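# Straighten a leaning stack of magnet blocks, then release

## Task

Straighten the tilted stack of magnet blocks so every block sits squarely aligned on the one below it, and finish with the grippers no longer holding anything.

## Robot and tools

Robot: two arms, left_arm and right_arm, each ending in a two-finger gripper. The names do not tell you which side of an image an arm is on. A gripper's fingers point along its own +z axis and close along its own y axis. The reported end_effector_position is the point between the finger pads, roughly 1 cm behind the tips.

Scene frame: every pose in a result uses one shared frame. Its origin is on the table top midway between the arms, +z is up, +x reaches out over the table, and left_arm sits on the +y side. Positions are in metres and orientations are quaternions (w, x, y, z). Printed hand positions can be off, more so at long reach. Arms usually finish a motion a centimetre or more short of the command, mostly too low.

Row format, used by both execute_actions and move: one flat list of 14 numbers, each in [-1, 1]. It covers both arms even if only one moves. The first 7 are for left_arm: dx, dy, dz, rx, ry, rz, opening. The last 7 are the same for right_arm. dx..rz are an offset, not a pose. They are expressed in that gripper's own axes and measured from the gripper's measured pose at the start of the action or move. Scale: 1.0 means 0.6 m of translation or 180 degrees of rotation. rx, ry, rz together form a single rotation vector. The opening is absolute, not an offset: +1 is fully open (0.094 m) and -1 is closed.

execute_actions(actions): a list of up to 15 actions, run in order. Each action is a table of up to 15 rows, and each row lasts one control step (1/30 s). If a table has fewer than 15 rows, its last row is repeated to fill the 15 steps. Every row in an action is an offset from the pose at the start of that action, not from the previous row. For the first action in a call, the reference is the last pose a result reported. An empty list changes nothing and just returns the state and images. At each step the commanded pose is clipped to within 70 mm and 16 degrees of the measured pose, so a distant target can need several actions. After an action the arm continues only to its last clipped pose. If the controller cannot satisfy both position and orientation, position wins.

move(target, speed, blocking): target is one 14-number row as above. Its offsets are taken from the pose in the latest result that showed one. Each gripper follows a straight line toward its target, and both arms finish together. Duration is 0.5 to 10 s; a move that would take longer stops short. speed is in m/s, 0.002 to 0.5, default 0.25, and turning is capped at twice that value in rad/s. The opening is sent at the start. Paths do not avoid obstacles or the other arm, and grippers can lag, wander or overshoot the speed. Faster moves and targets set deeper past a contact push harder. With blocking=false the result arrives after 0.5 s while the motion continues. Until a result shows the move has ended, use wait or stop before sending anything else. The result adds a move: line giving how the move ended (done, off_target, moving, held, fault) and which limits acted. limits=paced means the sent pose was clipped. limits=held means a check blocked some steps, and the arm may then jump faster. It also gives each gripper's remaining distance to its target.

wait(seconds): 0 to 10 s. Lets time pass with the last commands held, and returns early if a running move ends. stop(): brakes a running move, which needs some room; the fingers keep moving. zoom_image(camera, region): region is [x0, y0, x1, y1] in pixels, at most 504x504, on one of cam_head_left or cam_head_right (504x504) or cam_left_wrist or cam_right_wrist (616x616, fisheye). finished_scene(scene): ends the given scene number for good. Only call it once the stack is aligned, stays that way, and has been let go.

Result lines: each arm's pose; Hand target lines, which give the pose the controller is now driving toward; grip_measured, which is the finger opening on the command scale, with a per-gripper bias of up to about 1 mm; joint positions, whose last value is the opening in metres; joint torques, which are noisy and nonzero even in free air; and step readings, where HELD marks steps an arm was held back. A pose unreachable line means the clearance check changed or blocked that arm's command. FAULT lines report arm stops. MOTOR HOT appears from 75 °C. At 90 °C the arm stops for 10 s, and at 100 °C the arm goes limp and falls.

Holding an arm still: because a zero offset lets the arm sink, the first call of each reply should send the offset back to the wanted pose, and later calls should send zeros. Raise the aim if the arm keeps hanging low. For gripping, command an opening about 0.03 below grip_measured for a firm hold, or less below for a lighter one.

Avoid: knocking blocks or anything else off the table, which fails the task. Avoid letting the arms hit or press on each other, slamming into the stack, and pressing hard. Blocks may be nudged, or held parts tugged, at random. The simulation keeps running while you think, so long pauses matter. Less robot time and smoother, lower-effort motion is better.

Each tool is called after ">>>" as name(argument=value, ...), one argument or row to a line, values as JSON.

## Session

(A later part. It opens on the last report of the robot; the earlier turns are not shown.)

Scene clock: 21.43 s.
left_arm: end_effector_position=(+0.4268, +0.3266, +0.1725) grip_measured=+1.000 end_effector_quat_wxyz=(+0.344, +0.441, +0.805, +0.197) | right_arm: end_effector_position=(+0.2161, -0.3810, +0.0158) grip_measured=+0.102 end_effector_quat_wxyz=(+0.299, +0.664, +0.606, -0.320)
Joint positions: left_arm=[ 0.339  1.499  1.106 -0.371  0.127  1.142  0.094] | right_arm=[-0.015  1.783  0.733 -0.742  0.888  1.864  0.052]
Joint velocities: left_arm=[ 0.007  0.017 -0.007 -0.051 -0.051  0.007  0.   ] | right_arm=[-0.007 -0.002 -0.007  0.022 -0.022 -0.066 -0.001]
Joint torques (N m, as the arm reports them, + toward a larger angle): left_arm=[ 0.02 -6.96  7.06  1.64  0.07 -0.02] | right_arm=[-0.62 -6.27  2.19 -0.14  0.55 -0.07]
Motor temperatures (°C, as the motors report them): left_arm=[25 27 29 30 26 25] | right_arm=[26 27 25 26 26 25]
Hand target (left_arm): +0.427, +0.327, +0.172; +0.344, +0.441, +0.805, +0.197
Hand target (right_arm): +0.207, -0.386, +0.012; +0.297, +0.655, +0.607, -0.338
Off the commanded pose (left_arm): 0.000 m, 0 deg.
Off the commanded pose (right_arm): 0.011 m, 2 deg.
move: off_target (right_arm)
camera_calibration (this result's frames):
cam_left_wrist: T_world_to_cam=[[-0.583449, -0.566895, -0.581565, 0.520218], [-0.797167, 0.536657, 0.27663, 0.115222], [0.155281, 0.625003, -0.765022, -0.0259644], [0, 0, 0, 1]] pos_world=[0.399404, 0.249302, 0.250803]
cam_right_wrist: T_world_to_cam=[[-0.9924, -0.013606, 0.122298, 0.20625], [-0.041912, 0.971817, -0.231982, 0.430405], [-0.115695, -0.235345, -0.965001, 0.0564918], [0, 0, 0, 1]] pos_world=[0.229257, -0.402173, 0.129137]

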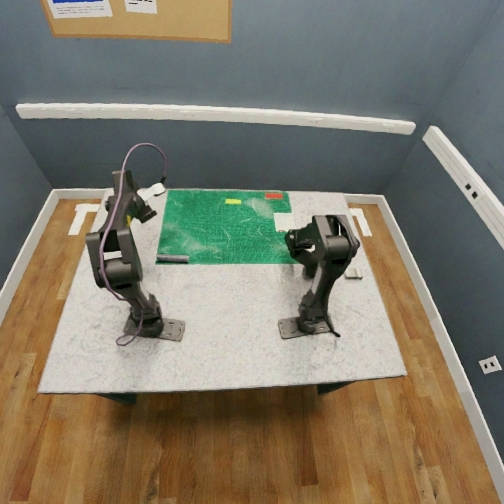

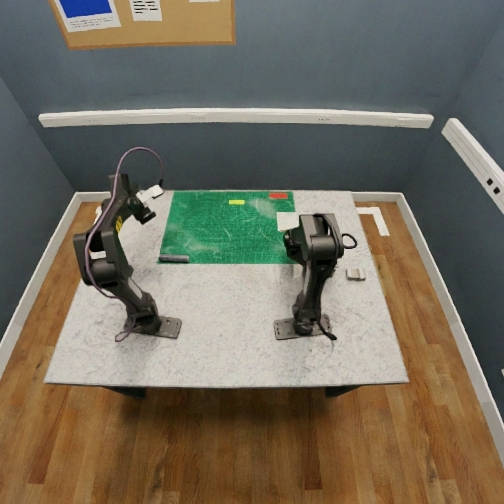

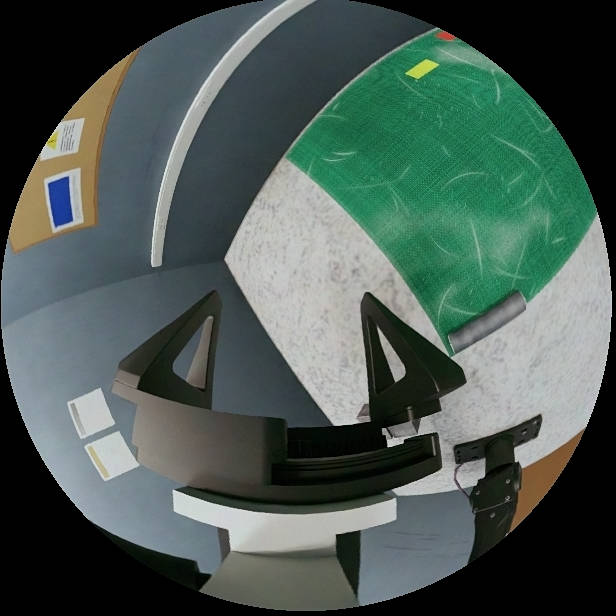

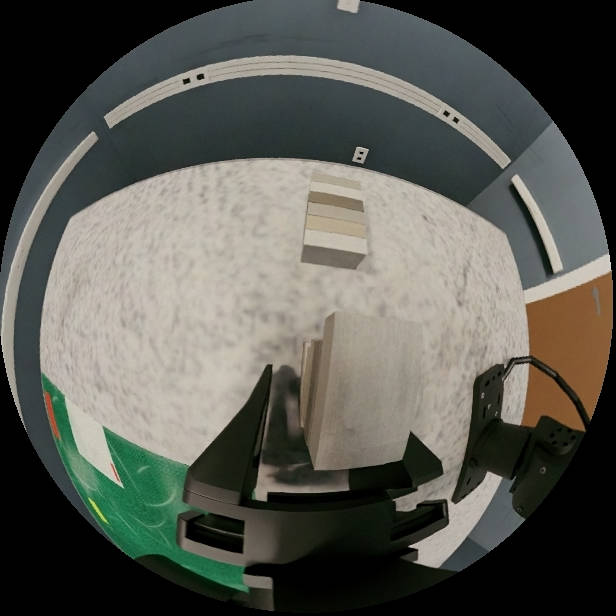

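>>> execute_actions(
  actions=[
    [[0,0,0,0,0,0,1,0.0019,-0.0105,0.0044,0.0035,-0.0012,-0.0045,0.1],[0,0,0,0,0,0,1,0.0023,-0.0126,0.0053,0.0043,-0.0015,-0.0055,0.1],[0,0,0,0,0,0,1,0.0027,-0.0147,0.0062,0.005,-0.0018,-0.0064,0.1],[0,0,0,0,0,0,1,0.003,-0.0168,0.007,0.0057,-0.002,-0.0073,0.1],[0,0,0,0,0,0,1,0.0034,-0.0189,0.0079,0.0064,-0.0023,-0.0082,0.05],[0,0,0,0,0,0,1,0.0038,-0.021,0.0088,0.0071,-0.0025,-0.0091,0.0],[0,0,0,0,0,0,1,0.0038,-0.021,0.0088,0.0071,-0.0025,-0.0091,-0.05],[0,0,0,0,0,0,1,0.0038,-0.021,0.0088,0.0071,-0.0025,-0.0091,-0.1]],
  ],
)

>>> zoom_image(
  camera="cam_right_wrist",
  region=[240, 300, 440, 510],
)

Scene clock: 23.23 s.
left_arm: end_effector_position=(+0.4268, +0.3266, +0.1725) grip_measured=+1.000 end_effector_quat_wxyz=(+0.344, +0.441, +0.805, +0.197) | right_arm: end_effector_position=(+0.2160, -0.3796, +0.0141) grip_measured=-0.098 end_effector_quat_wxyz=(+0.295, +0.666, +0.608, -0.317)
Joint positions: left_arm=[ 0.339  1.499  1.106 -0.371  0.127  1.142  0.094] | right_arm=[-0.015  1.783  0.733 -0.739  0.876  1.862  0.042]
Joint velocities: left_arm=[ 0.012  0.007 -0.002 -0.037  0.037 -0.066  0.   ] | right_arm=[-0.002  0.012 -0.017  0.051  0.007  0.007  0.   ]
Joint torques (N m, as the arm reports them, + toward a larger angle): left_arm=[ 0.03 -6.94  7.06  1.64  0.08 -0.02] | right_arm=[-0.11 -7.4   1.54 -0.29  0.51  0.01]
Motor temperatures (°C, as the motors report them): left_arm=[25 27 29 30 26 25] | right_arm=[26 28 25 26 26 25]
Hand target (left_arm): +0.427, +0.327, +0.172; +0.344, +0.441, +0.805, +0.197
Hand target (right_arm): +0.204, -0.383, +0.011; +0.289, +0.657, +0.611, -0.334
Off the commanded pose (left_arm): 0.000 m, 0 deg.
Off the commanded pose (right_arm): 0.013 m, 2 deg.
Step readings (end_effector_position):
0: left_arm (+0.4268, +0.3266, +0.1725) | right_arm (+0.2165, -0.3810, +0.0157)
1: left_arm (+0.4268, +0.3266, +0.1725) | right_arm (+0.2164, -0.3808, +0.0155)
2: left_arm (+0.4268, +0.3266, +0.1725) | right_arm (+0.2163, -0.3806, +0.0152)
4: left_arm (+0.4268, +0.3266, +0.1725) | right_arm (+0.2162, -0.3802, +0.0148)
8: left_arm (+0.4268, +0.3266, +0.1725) | right_arm (+0.2160, -0.3798, +0.0143)
15: end_effector_position above
camera_calibration (this result's frames):
cam_left_wrist: T_world_to_cam=[[-0.583449, -0.566895, -0.581565, 0.520218], [-0.797167, 0.536657, 0.27663, 0.115222], [0.155281, 0.625003, -0.765022, -0.0259644], [0, 0, 0, 1]] pos_world=[0.399404, 0.249302, 0.250803]
cam_right_wrist: T_world_to_cam=[[-0.992375, -0.0136311, 0.122496, 0.206373], [-0.0405552, 0.974635, -0.220094, 0.429267], [-0.116389, -0.223384, -0.967757, 0.0598653], [0, 0, 0, 1]] pos_world=[0.229176, -0.402192, 0.127134]

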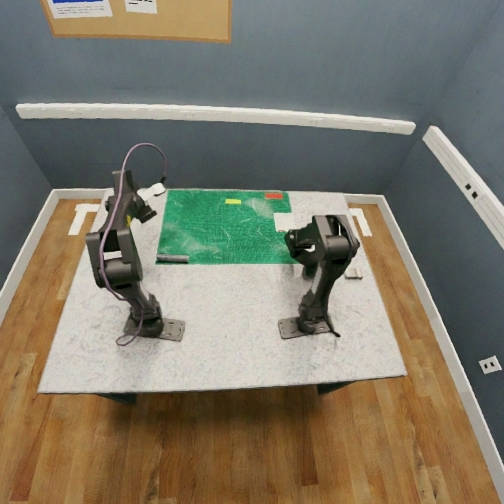

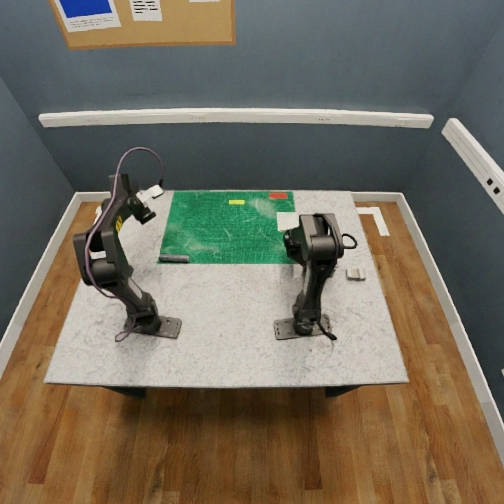

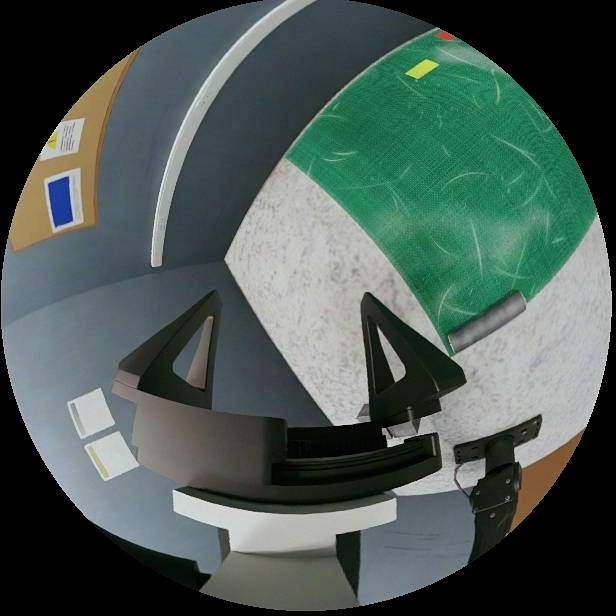

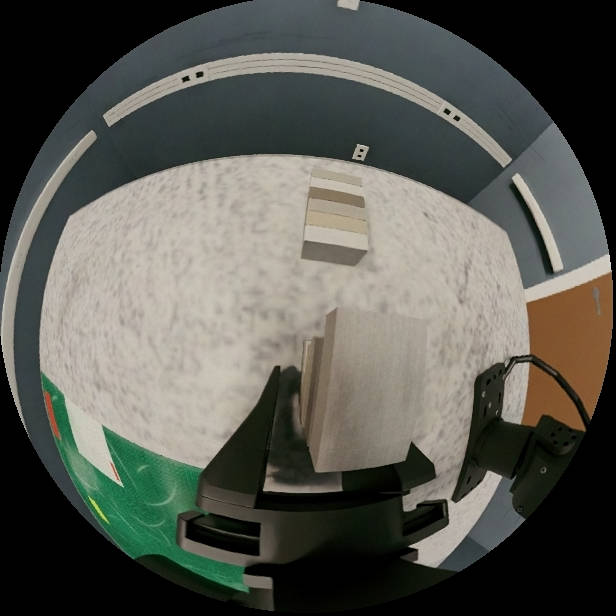

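Region (240, 300, 440, 510) of cam_right_wrist's 616x616 image, scaled by 2.400, with more detail than that image has; it fills the left 480 columns of this view, and the rest is white.

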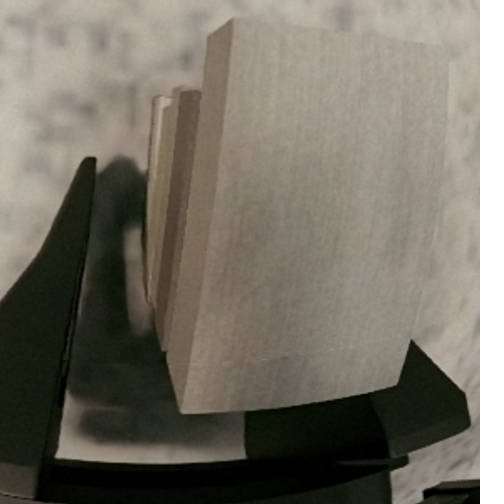

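>>> execute_actions(
  actions=[
    [[0,0,0,0,0,0,1,-0.0003,-0.023,0.0097,0.0078,-0.0073,-0.01,-0.1],[0,0,0,0,0,0,1,0,-0.025,0.0105,0.0085,-0.0075,-0.0109,-0.1],[0,0,0,0,0,0,1,0.0004,-0.0273,0.0114,0.0092,-0.0078,-0.0118,-0.1]],
  ],
)

Scene clock: 24.33 s.
left_arm: end_effector_position=(+0.4268, +0.3266, +0.1725) grip_measured=+1.000 end_effector_quat_wxyz=(+0.344, +0.441, +0.805, +0.197) | right_arm: end_effector_position=(+0.2108, -0.3806, +0.0126) grip_measured=-0.098 end_effector_quat_wxyz=(+0.292, +0.663, +0.609, -0.323)
Joint positions: left_arm=[ 0.339  1.499  1.106 -0.371  0.127  1.142  0.094] | right_arm=[-0.015  1.783  0.718 -0.739  0.88   1.862  0.042]
Joint velocities: left_arm=[ 0.002 -0.002  0.002 -0.022 -0.022  0.037  0.   ] | right_arm=[ 0.002  0.007  0.002  0.037 -0.081 -0.022  0.   ]
Joint torques (N m, as the arm reports them, + toward a larger angle): left_arm=[ 0.03 -6.94  7.05  1.63  0.08 -0.02] | right_arm=[-0.1  -7.1   1.8  -0.33  0.5   0.01]
Motor temperatures (°C, as the motors report them): left_arm=[25 27 29 30 26 25] | right_arm=[26 28 25 26 26 25]
Hand target (left_arm): +0.427, +0.327, +0.172; +0.344, +0.441, +0.805, +0.197
Hand target (right_arm): +0.200, -0.383, +0.010; +0.287, +0.654, +0.612, -0.339
Off the commanded pose (left_arm): 0.000 m, 0 deg.
Off the commanded pose (right_arm): 0.012 m, 2 deg.
Step readings (end_effector_position):
0: left_arm (+0.4268, +0.3266, +0.1725) | right_arm (+0.2159, -0.3796, +0.0140)
1: left_arm (+0.4268, +0.3266, +0.1725) | right_arm (+0.2159, -0.3796, +0.0140)
2: left_arm (+0.4268, +0.3266, +0.1725) | right_arm (+0.2156, -0.3796, +0.0139)
4: left_arm (+0.4268, +0.3266, +0.1725) | right_arm (+0.2128, -0.3799, +0.0129)
8: left_arm (+0.4268, +0.3266, +0.1725) | right_arm (+0.2108, -0.3806, +0.0126)
15: end_effector_position above
camera_calibration (this result's frames):
cam_left_wrist: T_world_to_cam=[[-0.583449, -0.566895, -0.581565, 0.520218], [-0.797167, 0.536657, 0.27663, 0.115222], [0.155281, 0.625003, -0.765022, -0.0259644], [0, 0, 0, 1]] pos_world=[0.399404, 0.249302, 0.250803]
cam_right_wrist: T_world_to_cam=[[-0.990542, -0.0138175, 0.136514, 0.200787], [-0.044515, 0.973464, -0.224468, 0.430096], [-0.12979, -0.228422, -0.964872, 0.0585177], [0, 0, 0, 1]] pos_world=[0.225629, -0.402542, 0.125595]

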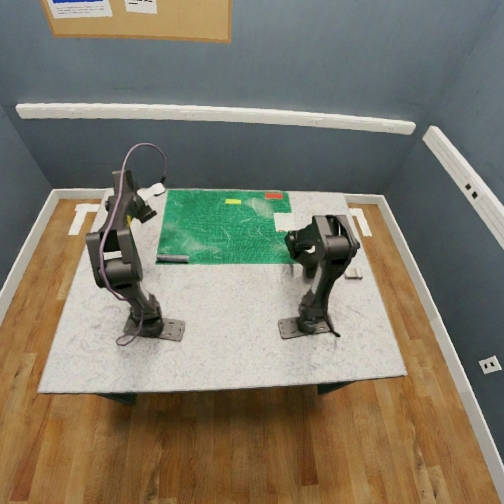

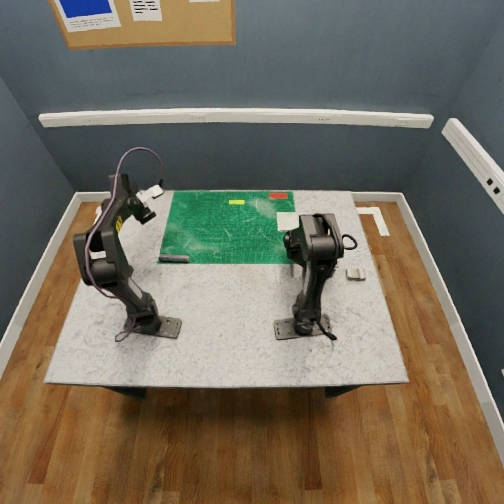

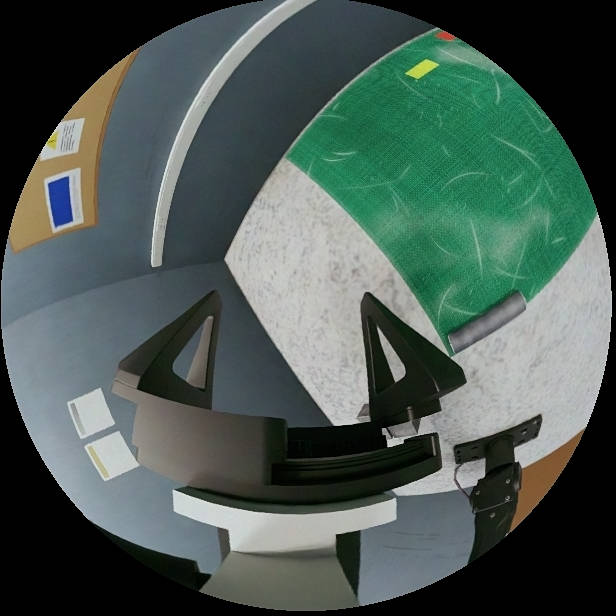

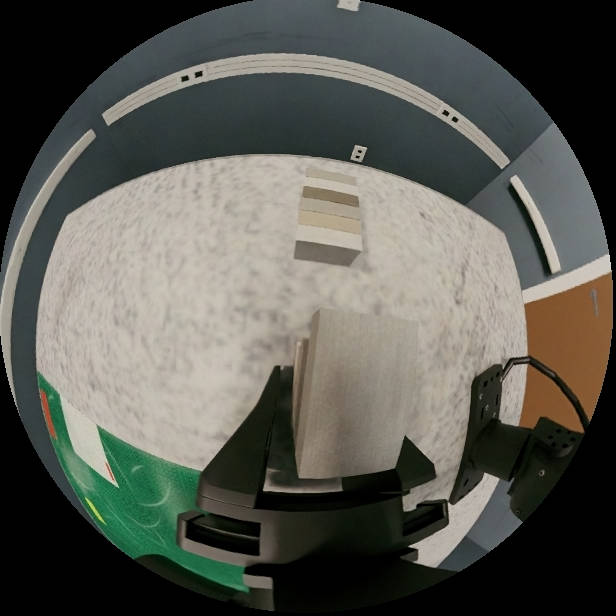

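>>> execute_actions(
  actions=[
    [[0,0,0,0,0,0,1,-0.002,0,0,0,-0.002,0,-0.17],[0,0,0,0,0,0,1,-0.002,0,0,0,-0.002,0,-0.23],[0,0,0,0,0,0,1,-0.002,0,0,0,-0.002,0,-0.28],[0,0,0,0,0,0,1,-0.002,0,0,0,-0.002,0,-0.315],[0,0,0,0,0,0,1,-0.002,0,0,0,-0.002,0,-0.34],[0,0,0,0,0,0,1,-0.002,0,0,0,-0.002,0,-0.36],[0,0,0,0,0,0,1,-0.002,0,0,0,-0.002,0,-0.378],[0,0,0,0,0,0,1,-0.002,0,0,0,-0.002,0,-0.396],[0,0,0,0,0,0,1,-0.002,0,0,0,-0.002,0,-0.414],[0,0,0,0,0,0,1,-0.002,0,0,0,-0.002,0,-0.432],[0,0,0,0,0,0,1,-0.002,0,0,0,-0.002,0,-0.45],[0,0,0,0,0,0,1,-0.002,0,0,0,-0.002,0,-0.468],[0,0,0,0,0,0,1,-0.002,0,0,0,-0.002,0,-0.49],[0,0,0,0,0,0,1,-0.002,0,0,0,-0.002,0,-0.52]],
  ],
)

Scene clock: 25.17 s.
left_arm: end_effector_position=(+0.4268, +0.3266, +0.1725) grip_measured=+1.000 end_effector_quat_wxyz=(+0.344, +0.441, +0.805, +0.197) | right_arm: end_effector_position=(+0.2107, -0.3806, +0.0127) grip_measured=-0.460 end_effector_quat_wxyz=(+0.292, +0.662, +0.609, -0.323)
Joint positions: left_arm=[ 0.339  1.499  1.106 -0.371  0.127  1.142  0.094] | right_arm=[-0.015  1.783  0.718 -0.74   0.88   1.862  0.025]
Joint velocities: left_arm=[-0.012 -0.012  0.002 -0.007  0.037 -0.007  0.   ] | right_arm=[ 0.002 -0.022 -0.007 -0.007  0.037  0.022 -0.001]
Joint torques (N m, as the arm reports them, + toward a larger angle): left_arm=[ 0.03 -6.94  7.07  1.63  0.08 -0.02] | right_arm=[-0.04 -7.68  3.85 -0.35  0.45 -0.02]
Motor temperatures (°C, as the motors report them): left_arm=[25 27 29 30 26 25] | right_arm=[26 28 25 26 26 25]
Hand target (left_arm): +0.427, +0.327, +0.172; +0.344, +0.441, +0.805, +0.197
Hand target (right_arm): +0.211, -0.381, +0.014; +0.294, +0.662, +0.608, -0.325
Off the commanded pose (left_arm): 0.000 m, 0 deg.
Off the commanded pose (right_arm): 0.001 m, 0 deg.
Step readings (end_effector_position):
0: left_arm (+0.4268, +0.3266, +0.1725) | right_arm (+0.2108, -0.3806, +0.0126)
1: left_arm (+0.4268, +0.3266, +0.1725) | right_arm (+0.2108, -0.3806, +0.0126)
2: left_arm (+0.4268, +0.3266, +0.1725) | right_arm (+0.2108, -0.3806, +0.0126)
4: left_arm (+0.4268, +0.3266, +0.1725) | right_arm (+0.2108, -0.3806, +0.0126)
8: left_arm (+0.4268, +0.3266, +0.1725) | right_arm (+0.2108, -0.3806, +0.0126)
15: end_effector_position above
camera_calibration (this result's frames):
cam_left_wrist: T_world_to_cam=[[-0.583449, -0.566895, -0.581565, 0.520218], [-0.797167, 0.536657, 0.27663, 0.115222], [0.155281, 0.625003, -0.765022, -0.0259644], [0, 0, 0, 1]] pos_world=[0.399404, 0.249302, 0.250803]
cam_right_wrist: T_world_to_cam=[[-0.990438, -0.0138074, 0.137267, 0.200621], [-0.0446854, 0.973448, -0.224506, 0.43014], [-0.130523, -0.228493, -0.964756, 0.0586543], [0, 0, 0, 1]] pos_world=[0.225579, -0.402547, 0.125618]

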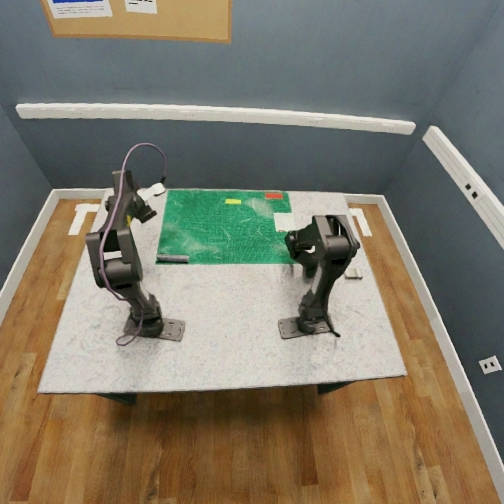

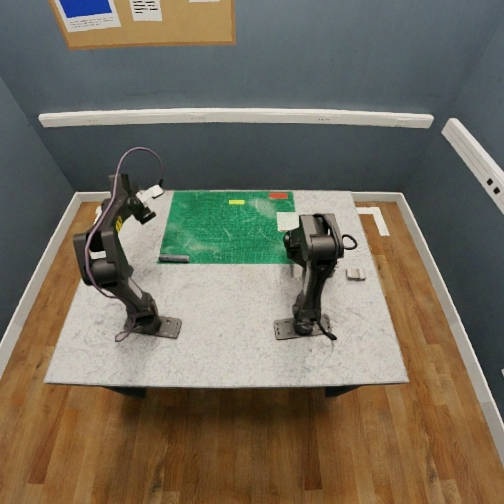

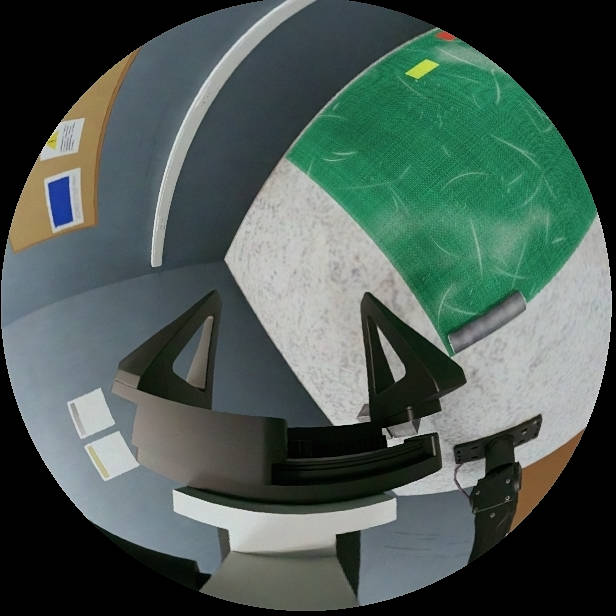

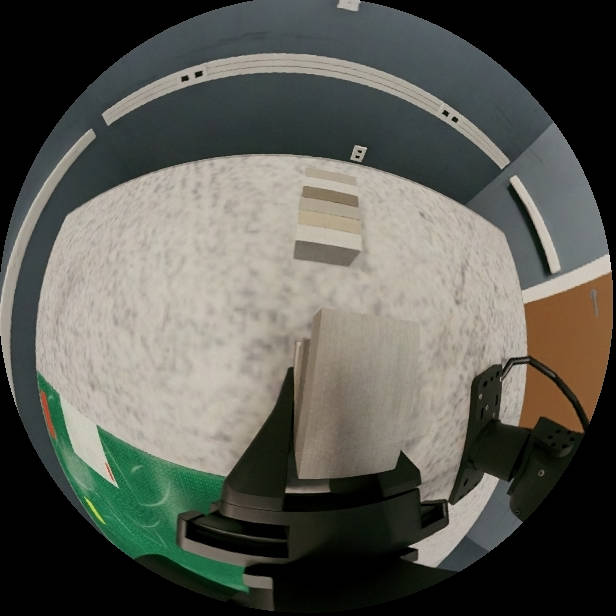

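>>> execute_actions(
  actions=[
    [[0,0,0,0,0,0,1,-0.002,0,0,0,-0.002,0,-0.4],[0,0,0,0,0,0,1,-0.004,0,-0.002,0,-0.002,0,-0.1],[0,0,0,0,0,0,1,-0.008,0,-0.005,0,-0.002,0,0.2],[0,0,0,0,0,0,1,-0.012,0,-0.009,0,-0.002,0,0.5],[0,0,0,0,0,0,1,-0.016,0,-0.012,0,-0.002,0,0.6],[0,0,0,0,0,0,1,-0.02,0,-0.016,0,0,0,0.6],[0,0,0,0,0,0,1,-0.024,0,-0.019,0,0.003,0,0.6],[0,0,0,0,0,0,1,-0.028,0,-0.022,0,0.007,0,0.6],[0,0,0,0,0,0,1,-0.032,0,-0.025,0,0.012,0,0.6],[0,0,0,0,0,0,1,-0.036,0,-0.028,0,0.018,0,0.6],[0,0,0,0,0,0,1,-0.04,0,-0.031,0,0.024,0,0.6],[0,0,0,0,0,0,1,-0.043,0,-0.034,0,0.03,0,0.6],[0,0,0,0,0,0,1,-0.046,0,-0.036,0,0.035,0,0.6],[0,0,0,0,0,0,1,-0.048,0,-0.038,0,0.039,0,0.6],[0,0,0,0,0,0,1,-0.049,0,-0.039,0,0.04,0,0.6]],
  ],
)

>>> wait(
  seconds=0.2,
)

Scene clock: 28.43 s.
left_arm: end_effector_position=(+0.4268, +0.3266, +0.1725) grip_measured=+1.000 end_effector_quat_wxyz=(+0.344, +0.441, +0.805, +0.197) | right_arm: end_effector_position=(+0.2063, -0.3818, +0.0380) grip_measured=+0.598 end_effector_quat_wxyz=(+0.268, +0.683, +0.615, -0.290)
Joint positions: left_arm=[ 0.339  1.499  1.106 -0.371  0.127  1.142  0.094] | right_arm=[-0.064  1.622  0.734 -0.83   0.801  1.785  0.075]
Joint velocities: left_arm=[-0.017 -0.017 -0.002 -0.022 -0.007 -0.022  0.   ] | right_arm=[-0.208 -0.393  0.173 -0.212 -0.271 -0.33   0.   ]
Joint torques (N m, as the arm reports them, + toward a larger angle): left_arm=[ 0.04 -6.94  7.05  1.64  0.07 -0.02] | right_arm=[-0.29 -7.78  6.25 -0.31  0.46 -0.06]
Motor temperatures (°C, as the motors report them): left_arm=[25 27 29 31 26 25] | right_arm=[26 28 25 26 26 25]
Hand target (left_arm): +0.427, +0.327, +0.172; +0.344, +0.441, +0.805, +0.197
Hand target (right_arm): +0.210, -0.381, +0.049; +0.255, +0.681, +0.626, -0.282
Off the commanded pose (left_arm): 0.000 m, 0 deg.
Off the commanded pose (right_arm): 0.013 m, 2 deg.
Step readings (end_effector_position):
0: left_arm (+0.4268, +0.3266, +0.1725) | right_arm (+0.2107, -0.3806, +0.0127)
1: left_arm (+0.4268, +0.3266, +0.1725) | right_arm (+0.2107, -0.3806, +0.0127)
2: left_arm (+0.4268, +0.3266, +0.1725) | right_arm (+0.2107, -0.3806, +0.0127)
4: left_arm (+0.4268, +0.3266, +0.1725) | right_arm (+0.2096, -0.3807, +0.0129)
8: left_arm (+0.4268, +0.3266, +0.1725) | right_arm (+0.2071, -0.3796, +0.0173)
15: end_effector_position above
camera_calibration (this result's frames):
cam_left_wrist: T_world_to_cam=[[-0.583449, -0.566895, -0.581565, 0.520218], [-0.797167, 0.536657, 0.27663, 0.115222], [0.155281, 0.625003, -0.765022, -0.0259644], [0, 0, 0, 1]] pos_world=[0.399404, 0.249302, 0.250803]
cam_right_wrist: T_world_to_cam=[[-0.993592, -0.0108504, 0.112505, 0.195508], [-0.0264977, 0.990003, -0.138536, 0.436093], [-0.109877, -0.140629, -0.983946, 0.112295], [0, 0, 0, 1]] pos_world=[0.218149, -0.41382, 0.148911]

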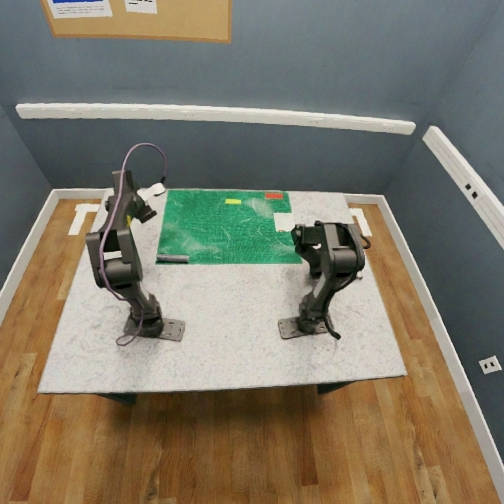

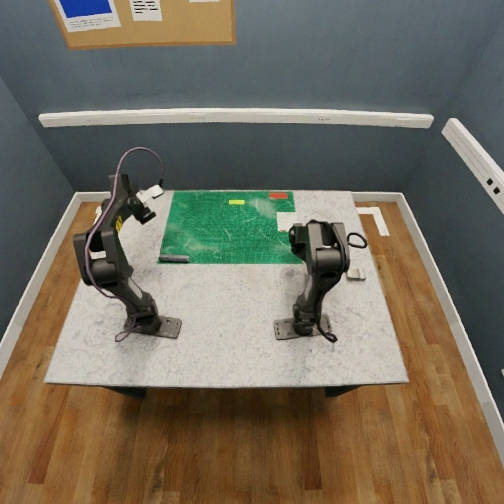

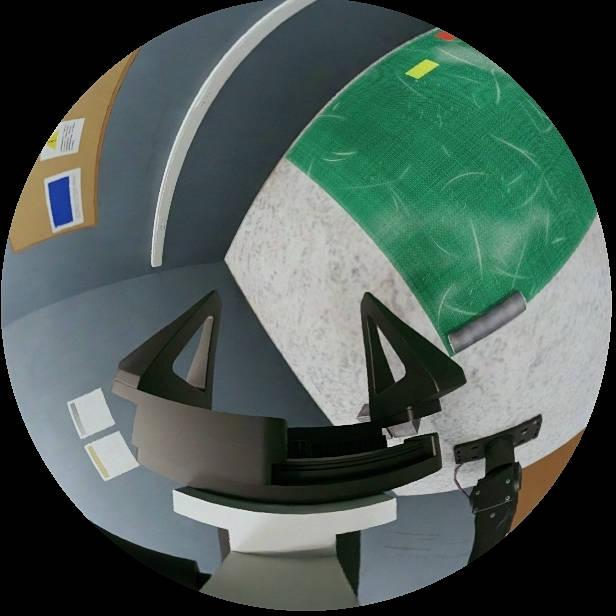

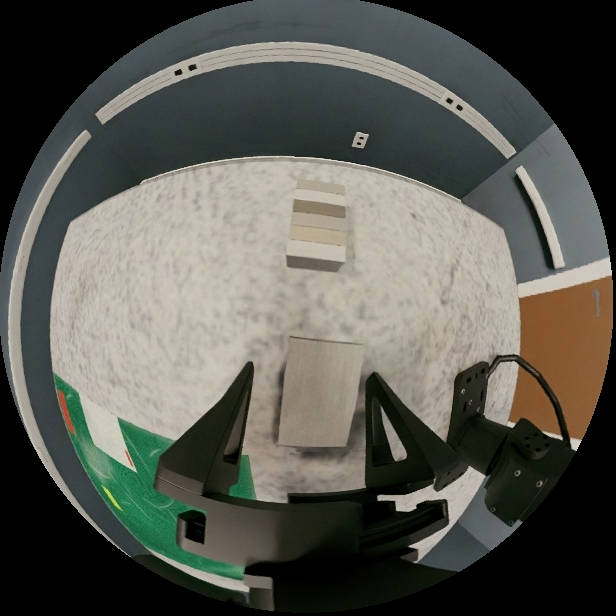

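Scene clock: 28.63 s.
left_arm: end_effector_position=(+0.4268, +0.3266, +0.1725) grip_measured=+1.000 end_effector_quat_wxyz=(+0.344, +0.441, +0.805, +0.197) | right_arm: end_effector_position=(+0.2076, -0.3797, +0.0411) grip_measured=+0.598 end_effector_quat_wxyz=(+0.255, +0.682, +0.624, -0.282)
Joint positions: left_arm=[ 0.339  1.499  1.106 -0.371  0.127  1.142  0.094] | right_arm=[-0.072  1.602  0.749 -0.849  0.772  1.753  0.075]
Joint velocities: left_arm=[ 0.022 -0.002  0.002  0.051 -0.051  0.051  0.   ] | right_arm=[-0.007  0.012 -0.012 -0.154 -0.095 -0.081 -0.001]
Joint torques (N m, as the arm reports them, + toward a larger angle): left_arm=[ 0.02 -6.93  7.04  1.64  0.07 -0.02] | right_arm=[-0.56 -8.16  6.41 -0.3   0.47 -0.07]
Motor temperatures (°C, as the motors report them): left_arm=[25 27 29 31 26 25] | right_arm=[26 28 25 26 26 25]
Hand target (left_arm): +0.427, +0.327, +0.172; +0.344, +0.441, +0.805, +0.197
Hand target (right_arm): +0.210, -0.381, +0.049; +0.255, +0.681, +0.626, -0.282
Off the commanded pose (left_arm): 0.000 m, 0 deg.
Off the commanded pose (right_arm): 0.010 m, 0 deg.
wait: 0.20 s; no rest
camera_calibration (this result's frames):
cam_left_wrist: T_world_to_cam=[[-0.583449, -0.566895, -0.581565, 0.520218], [-0.797167, 0.536657, 0.27663, 0.115222], [0.155281, 0.625003, -0.765022, -0.0259644], [0, 0, 0, 1]] pos_world=[0.399404, 0.249302, 0.250803]
cam_right_wrist: T_world_to_cam=[[-0.99234, -0.0250998, 0.120961, 0.190484], [-0.0381256, 0.99357, -0.106605, 0.436938], [-0.117508, -0.1104, -0.986916, 0.128987], [0, 0, 0, 1]] pos_world=[0.220841, -0.415107, 0.150838]

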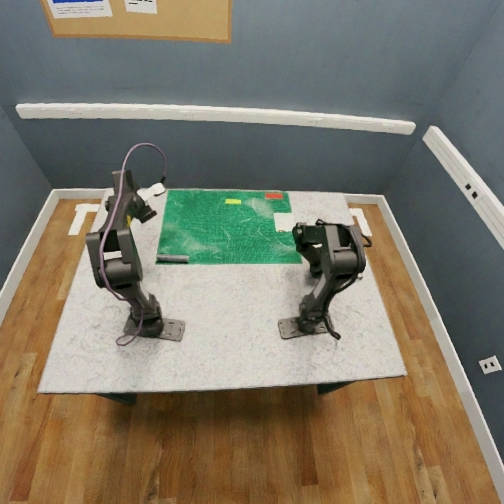

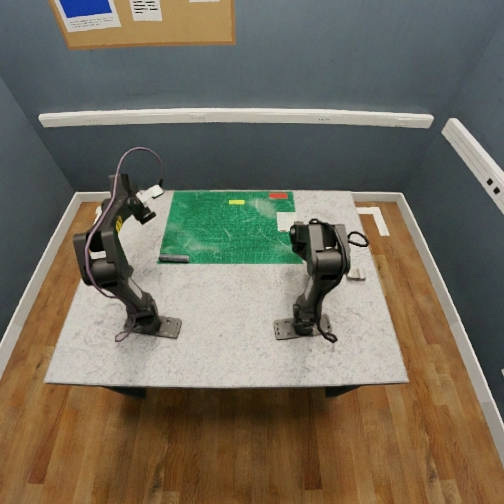

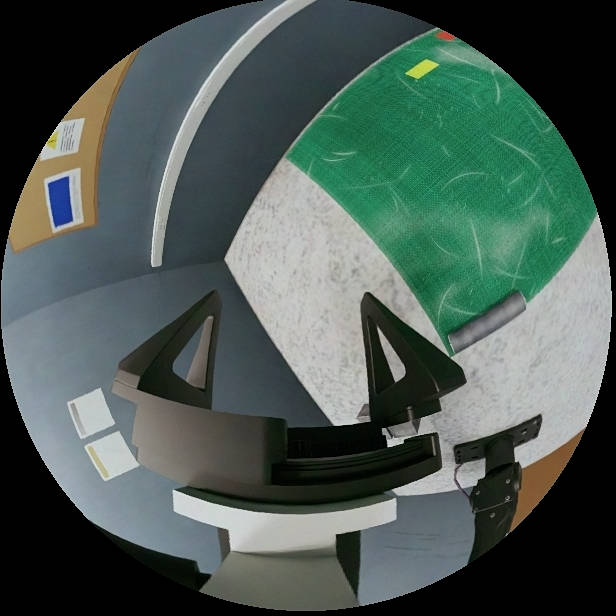

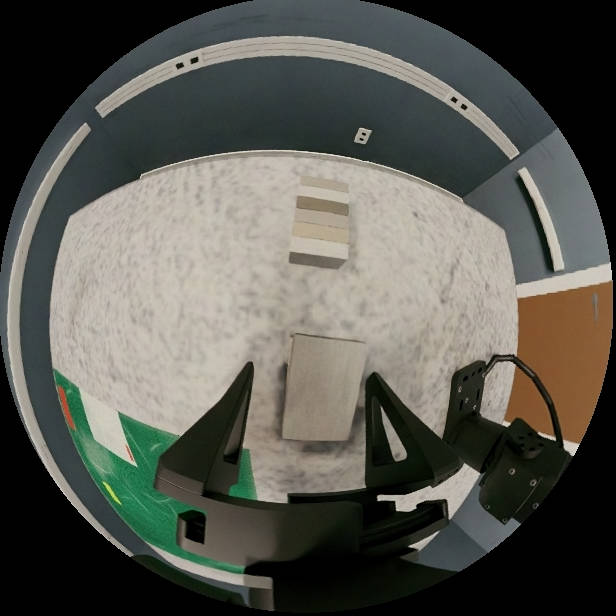

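>>> move(
  target=[0,0,0,0,0,0,1,-0.0397,0.008,-0.0167,-0.0062,0.2508,0.002,0.6],
  speed=0.4,
)

>>> zoom_image(
  camera="cam_right_wrist",
  region=[245, 290, 385, 450],
)

Scene clock: 31.00 s.
left_arm: end_effector_position=(+0.4268, +0.3266, +0.1725) grip_measured=+1.000 end_effector_quat_wxyz=(+0.344, +0.441, +0.805, +0.197) | right_arm: end_effector_position=(+0.2068, -0.3845, +0.0594) grip_measured=+0.598 end_effector_quat_wxyz=(-0.001, +0.739, +0.674, +0.010)
Joint positions: left_arm=[ 0.339  1.499  1.106 -0.371  0.127  1.142  0.094] | right_arm=[-0.644  1.503  0.964 -1.029 -0.019  1.131  0.075]
Joint velocities: left_arm=[-0.027  0.002 -0.017  0.022 -0.095  0.066  0.   ] | right_arm=[ 0.007 -0.017 -0.012  0.022 -0.066 -0.007 -0.001]
Joint torques (N m, as the arm reports them, + toward a larger angle): left_arm=[ 0.03 -6.92  7.04  1.64  0.07 -0.02] | right_arm=[-0.56 -5.03  7.75 -0.02  0.   -0.03]
Motor temperatures (°C, as the motors report them): left_arm=[25 27 29 31 26 25] | right_arm=[26 28 26 26 26 25]
Hand target (left_arm): +0.427, +0.327, +0.172; +0.344, +0.441, +0.805, +0.197
Hand target (right_arm): +0.210, -0.389, +0.063; -0.002, +0.739, +0.674, +0.010
Off the commanded pose (left_arm): 0.000 m, 0 deg.
Off the commanded pose (right_arm): 0.009 m, 1 deg.
move: done
camera_calibration (this result's frames):
cam_left_wrist: T_world_to_cam=[[-0.583449, -0.566895, -0.581565, 0.520218], [-0.797167, 0.536657, 0.27663, 0.115222], [0.155281, 0.625003, -0.765022, -0.0259644], [0, 0, 0, 1]] pos_world=[0.399404, 0.249302, 0.250803]
cam_right_wrist: T_world_to_cam=[[-0.997306, -0.0725599, -0.0107829, 0.177994], [-0.0631755, 0.77485, 0.62898, 0.32107], [-0.0372836, 0.627967, -0.777347, 0.401192], [0, 0, 0, 1]] pos_world=[0.212756, -0.487801, 0.111838]

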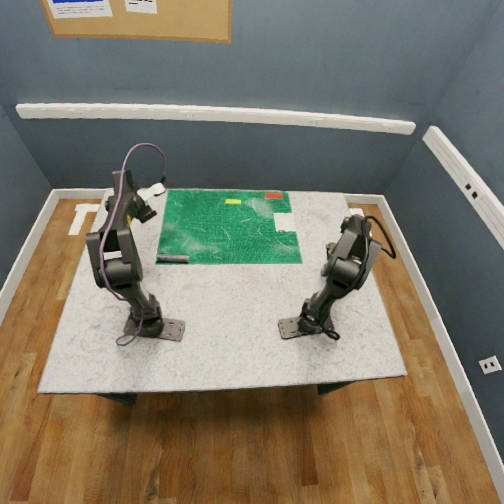

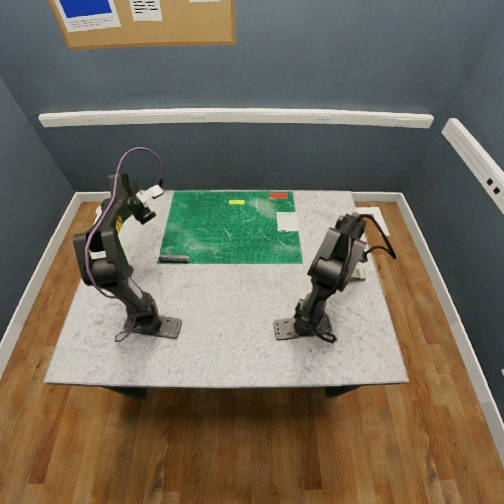

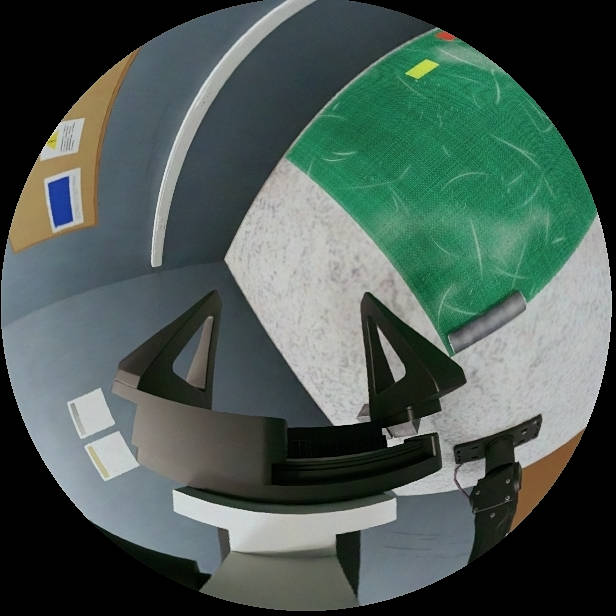

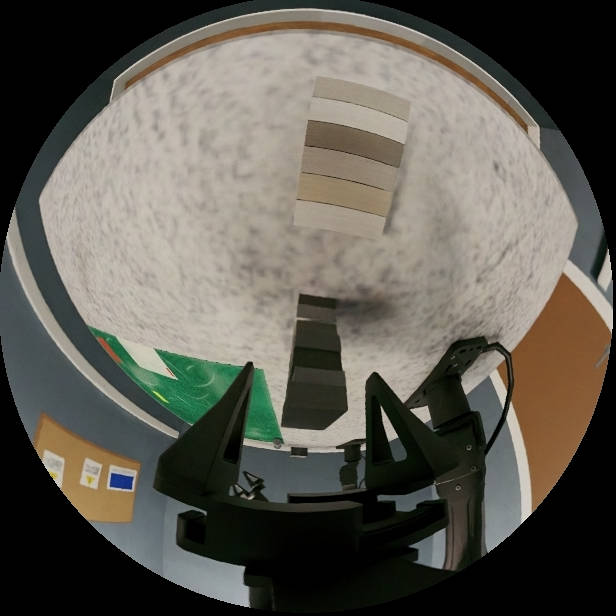

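Region (245, 290, 385, 450) of cam_right_wrist's 616x616 image, scaled by 3.150, with more detail than that image has; it fills the left 441 columns of this view, and the rest is white.

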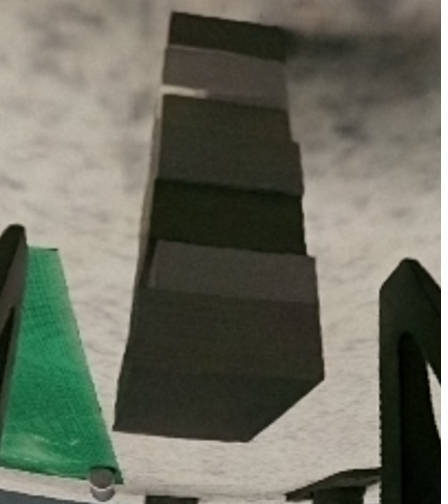

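>>> execute_actions(
  actions=[
    [[0,0,0,0,0,0,1,0,0,0,0,0,0,0.4],[0,0,0,0,0,0,1,0,0,0,0,0,0,0.2],[0,0,0,0,0,0,1,0,0,0,0,0,0,0.0],[0,0,0,0,0,0,1,0,0,0,0,0,0,-0.15],[0,0,0,0,0,0,1,0,0,0,0,0,0,-0.24],[0,0,0,0,0,0,1,0,0,0,0,0,0,-0.29],[0,0,0,0,0,0,1,0,0,0,0,0,0,-0.32],[0,0,0,0,0,0,1,0,0,0,0,0,0,-0.34],[0,0,0,0,0,0,1,0,0,0,0,0,0,-0.36],[0,0,0,0,0,0,1,0,0,0,0,0,0,-0.378],[0,0,0,0,0,0,1,0,0,0,0,0,0,-0.396],[0,0,0,0,0,0,1,0,0,0,0,0,0,-0.414],[0,0,0,0,0,0,1,0,0,0,0,0,0,-0.432],[0,0,0,0,0,0,1,0,0,0,0,0,0,-0.45],[0,0,0,0,0,0,1,0,0,0,0,0,0,-0.468]],
    [[0,0,0,0,0,0,1,0,0,0,0,0,0,-0.49],[0,0,0,0,0,0,1,0,0,0,0,0,0,-0.52],[0,0,0,0,0,0,1,0,0,0,0,0,0,-0.52],[0,0,0,0,0,0,1,0,0,0,0,0,0,-0.52],[0,0,0,0,0,0,1,0,0,0,0,0,0,-0.52],[0,0,0,0,0,0,1,0,0,0,0,0,0,-0.52],[0,0,0,0,0,0,1,0,0,0,0,0,0,-0.43],[0,0,0,0,0,0,1,0,0,0,0,0,0,-0.2],[0,0,0,0,0,0,1,0,0,0,0,0,0,0.1],[0,0,0,0,0,0,1,0,0,0,0,0,0,0.4],[0,0,0,0,0,0,1,0,0,0,0,0,0,0.65]],
  ],
)

>>> zoom_image(
  camera="cam_right_wrist",
  region=[255, 285, 375, 440],
)

Scene clock: 32.73 s.
left_arm: end_effector_position=(+0.4268, +0.3266, +0.1725) grip_measured=+1.000 end_effector_quat_wxyz=(+0.344, +0.441, +0.805, +0.197) | right_arm: end_effector_position=(+0.2085, -0.3840, +0.0594) grip_measured=+0.647 end_effector_quat_wxyz=(-0.000, +0.738, +0.674, +0.014)
Joint positions: left_arm=[ 0.339  1.499  1.106 -0.371  0.127  1.142  0.094] | right_arm=[-0.644  1.503  0.964 -1.024 -0.026  1.129  0.077]
Joint velocities: left_arm=[ 0.002 -0.012 -0.007 -0.007 -0.007  0.007  0.   ] | right_arm=[ 0.007 -0.002 -0.022 -0.051 -0.037  0.081  0.   ]
Joint torques (N m, as the arm reports them, + toward a larger angle): left_arm=[ 0.03 -6.93  7.05  1.64  0.07 -0.02] | right_arm=[ 0.02 -6.68  5.61  0.16  0.02 -0.02]
Motor temperatures (°C, as the motors report them): left_arm=[25 27 29 31 26 25] | right_arm=[26 28 26 26 26 25]
Hand target (left_arm): +0.427, +0.327, +0.172; +0.344, +0.441, +0.805, +0.197
Hand target (right_arm): +0.208, -0.384, +0.059; -0.000, +0.738, +0.674, +0.013
Off the commanded pose (left_arm): 0.000 m, 0 deg.
Off the commanded pose (right_arm): 0.000 m, 0 deg.
Step readings (end_effector_position; steps 1 to 15: 1st action; 16 to 30: 2nd action):
0: left_arm (+0.4268, +0.3266, +0.1725) | right_arm (+0.2067, -0.3841, +0.0594)
1: left_arm (+0.4268, +0.3266, +0.1725) | right_arm (+0.2067, -0.3841, +0.0594)
2: left_arm (+0.4268, +0.3266, +0.1725) | right_arm (+0.2067, -0.3841, +0.0594)
4: left_arm (+0.4268, +0.3266, +0.1725) | right_arm (+0.2067, -0.3841, +0.0594)
8: left_arm (+0.4268, +0.3266, +0.1725) | right_arm (+0.2068, -0.3840, +0.0594)
15: left_arm (+0.4268, +0.3266, +0.1725) | right_arm (+0.2083, -0.3841, +0.0594)
16: left_arm (+0.4268, +0.3266, +0.1725) | right_arm (+0.2084, -0.3841, +0.0594)
17: left_arm (+0.4268, +0.3266, +0.1725) | right_arm (+0.2084, -0.3841, +0.0594)
19: left_arm (+0.4268, +0.3266, +0.1725) | right_arm (+0.2084, -0.3841, +0.0594)
23: left_arm (+0.4268, +0.3266, +0.1725) | right_arm (+0.2084, -0.3841, +0.0594)
30: end_effector_position above
camera_calibration (this result's frames):
cam_left_wrist: T_world_to_cam=[[-0.583449, -0.566895, -0.581565, 0.520218], [-0.797167, 0.536657, 0.27663, 0.115222], [0.155281, 0.625003, -0.765022, -0.0259644], [0, 0, 0, 1]] pos_world=[0.399404, 0.249302, 0.250803]
cam_right_wrist: T_world_to_cam=[[-0.997078, -0.074061, -0.0186952, 0.17951], [-0.0692045, 0.772289, 0.63149, 0.320861], [-0.0323308, 0.630939, -0.775158, 0.400922], [0, 0, 0, 1]] pos_world=[0.214153, -0.48746, 0.111513]

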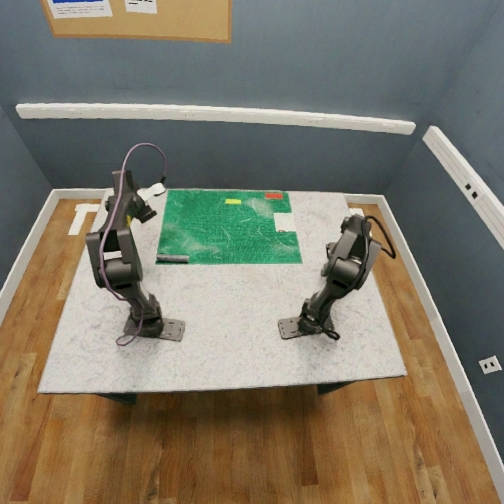

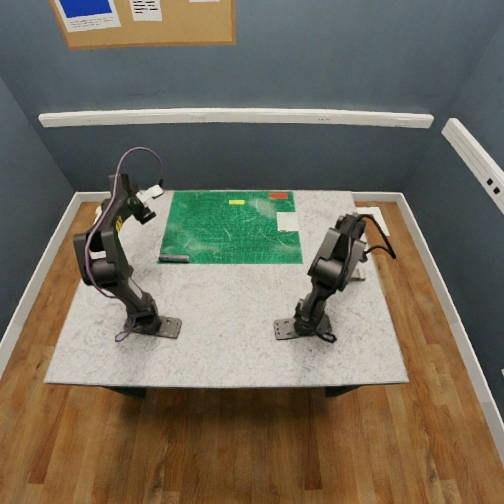

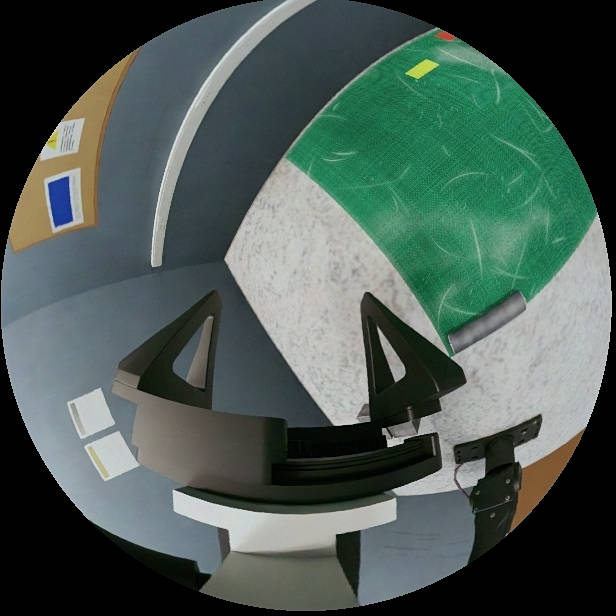

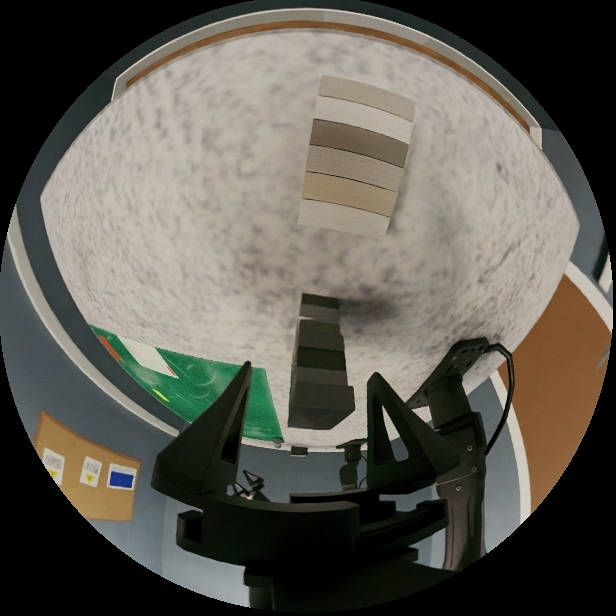

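Region (255, 285, 375, 440) of cam_right_wrist's 616x616 image, scaled by 3.252, with more detail than that image has; it fills the left 390 columns of this view, and the rest is white.

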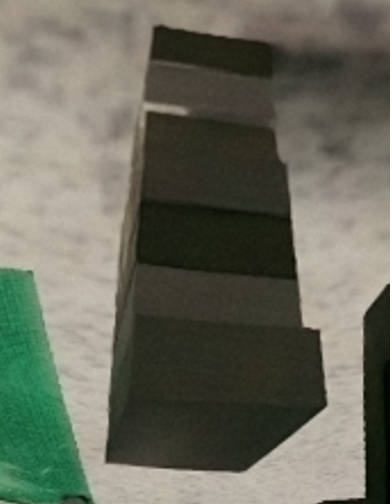

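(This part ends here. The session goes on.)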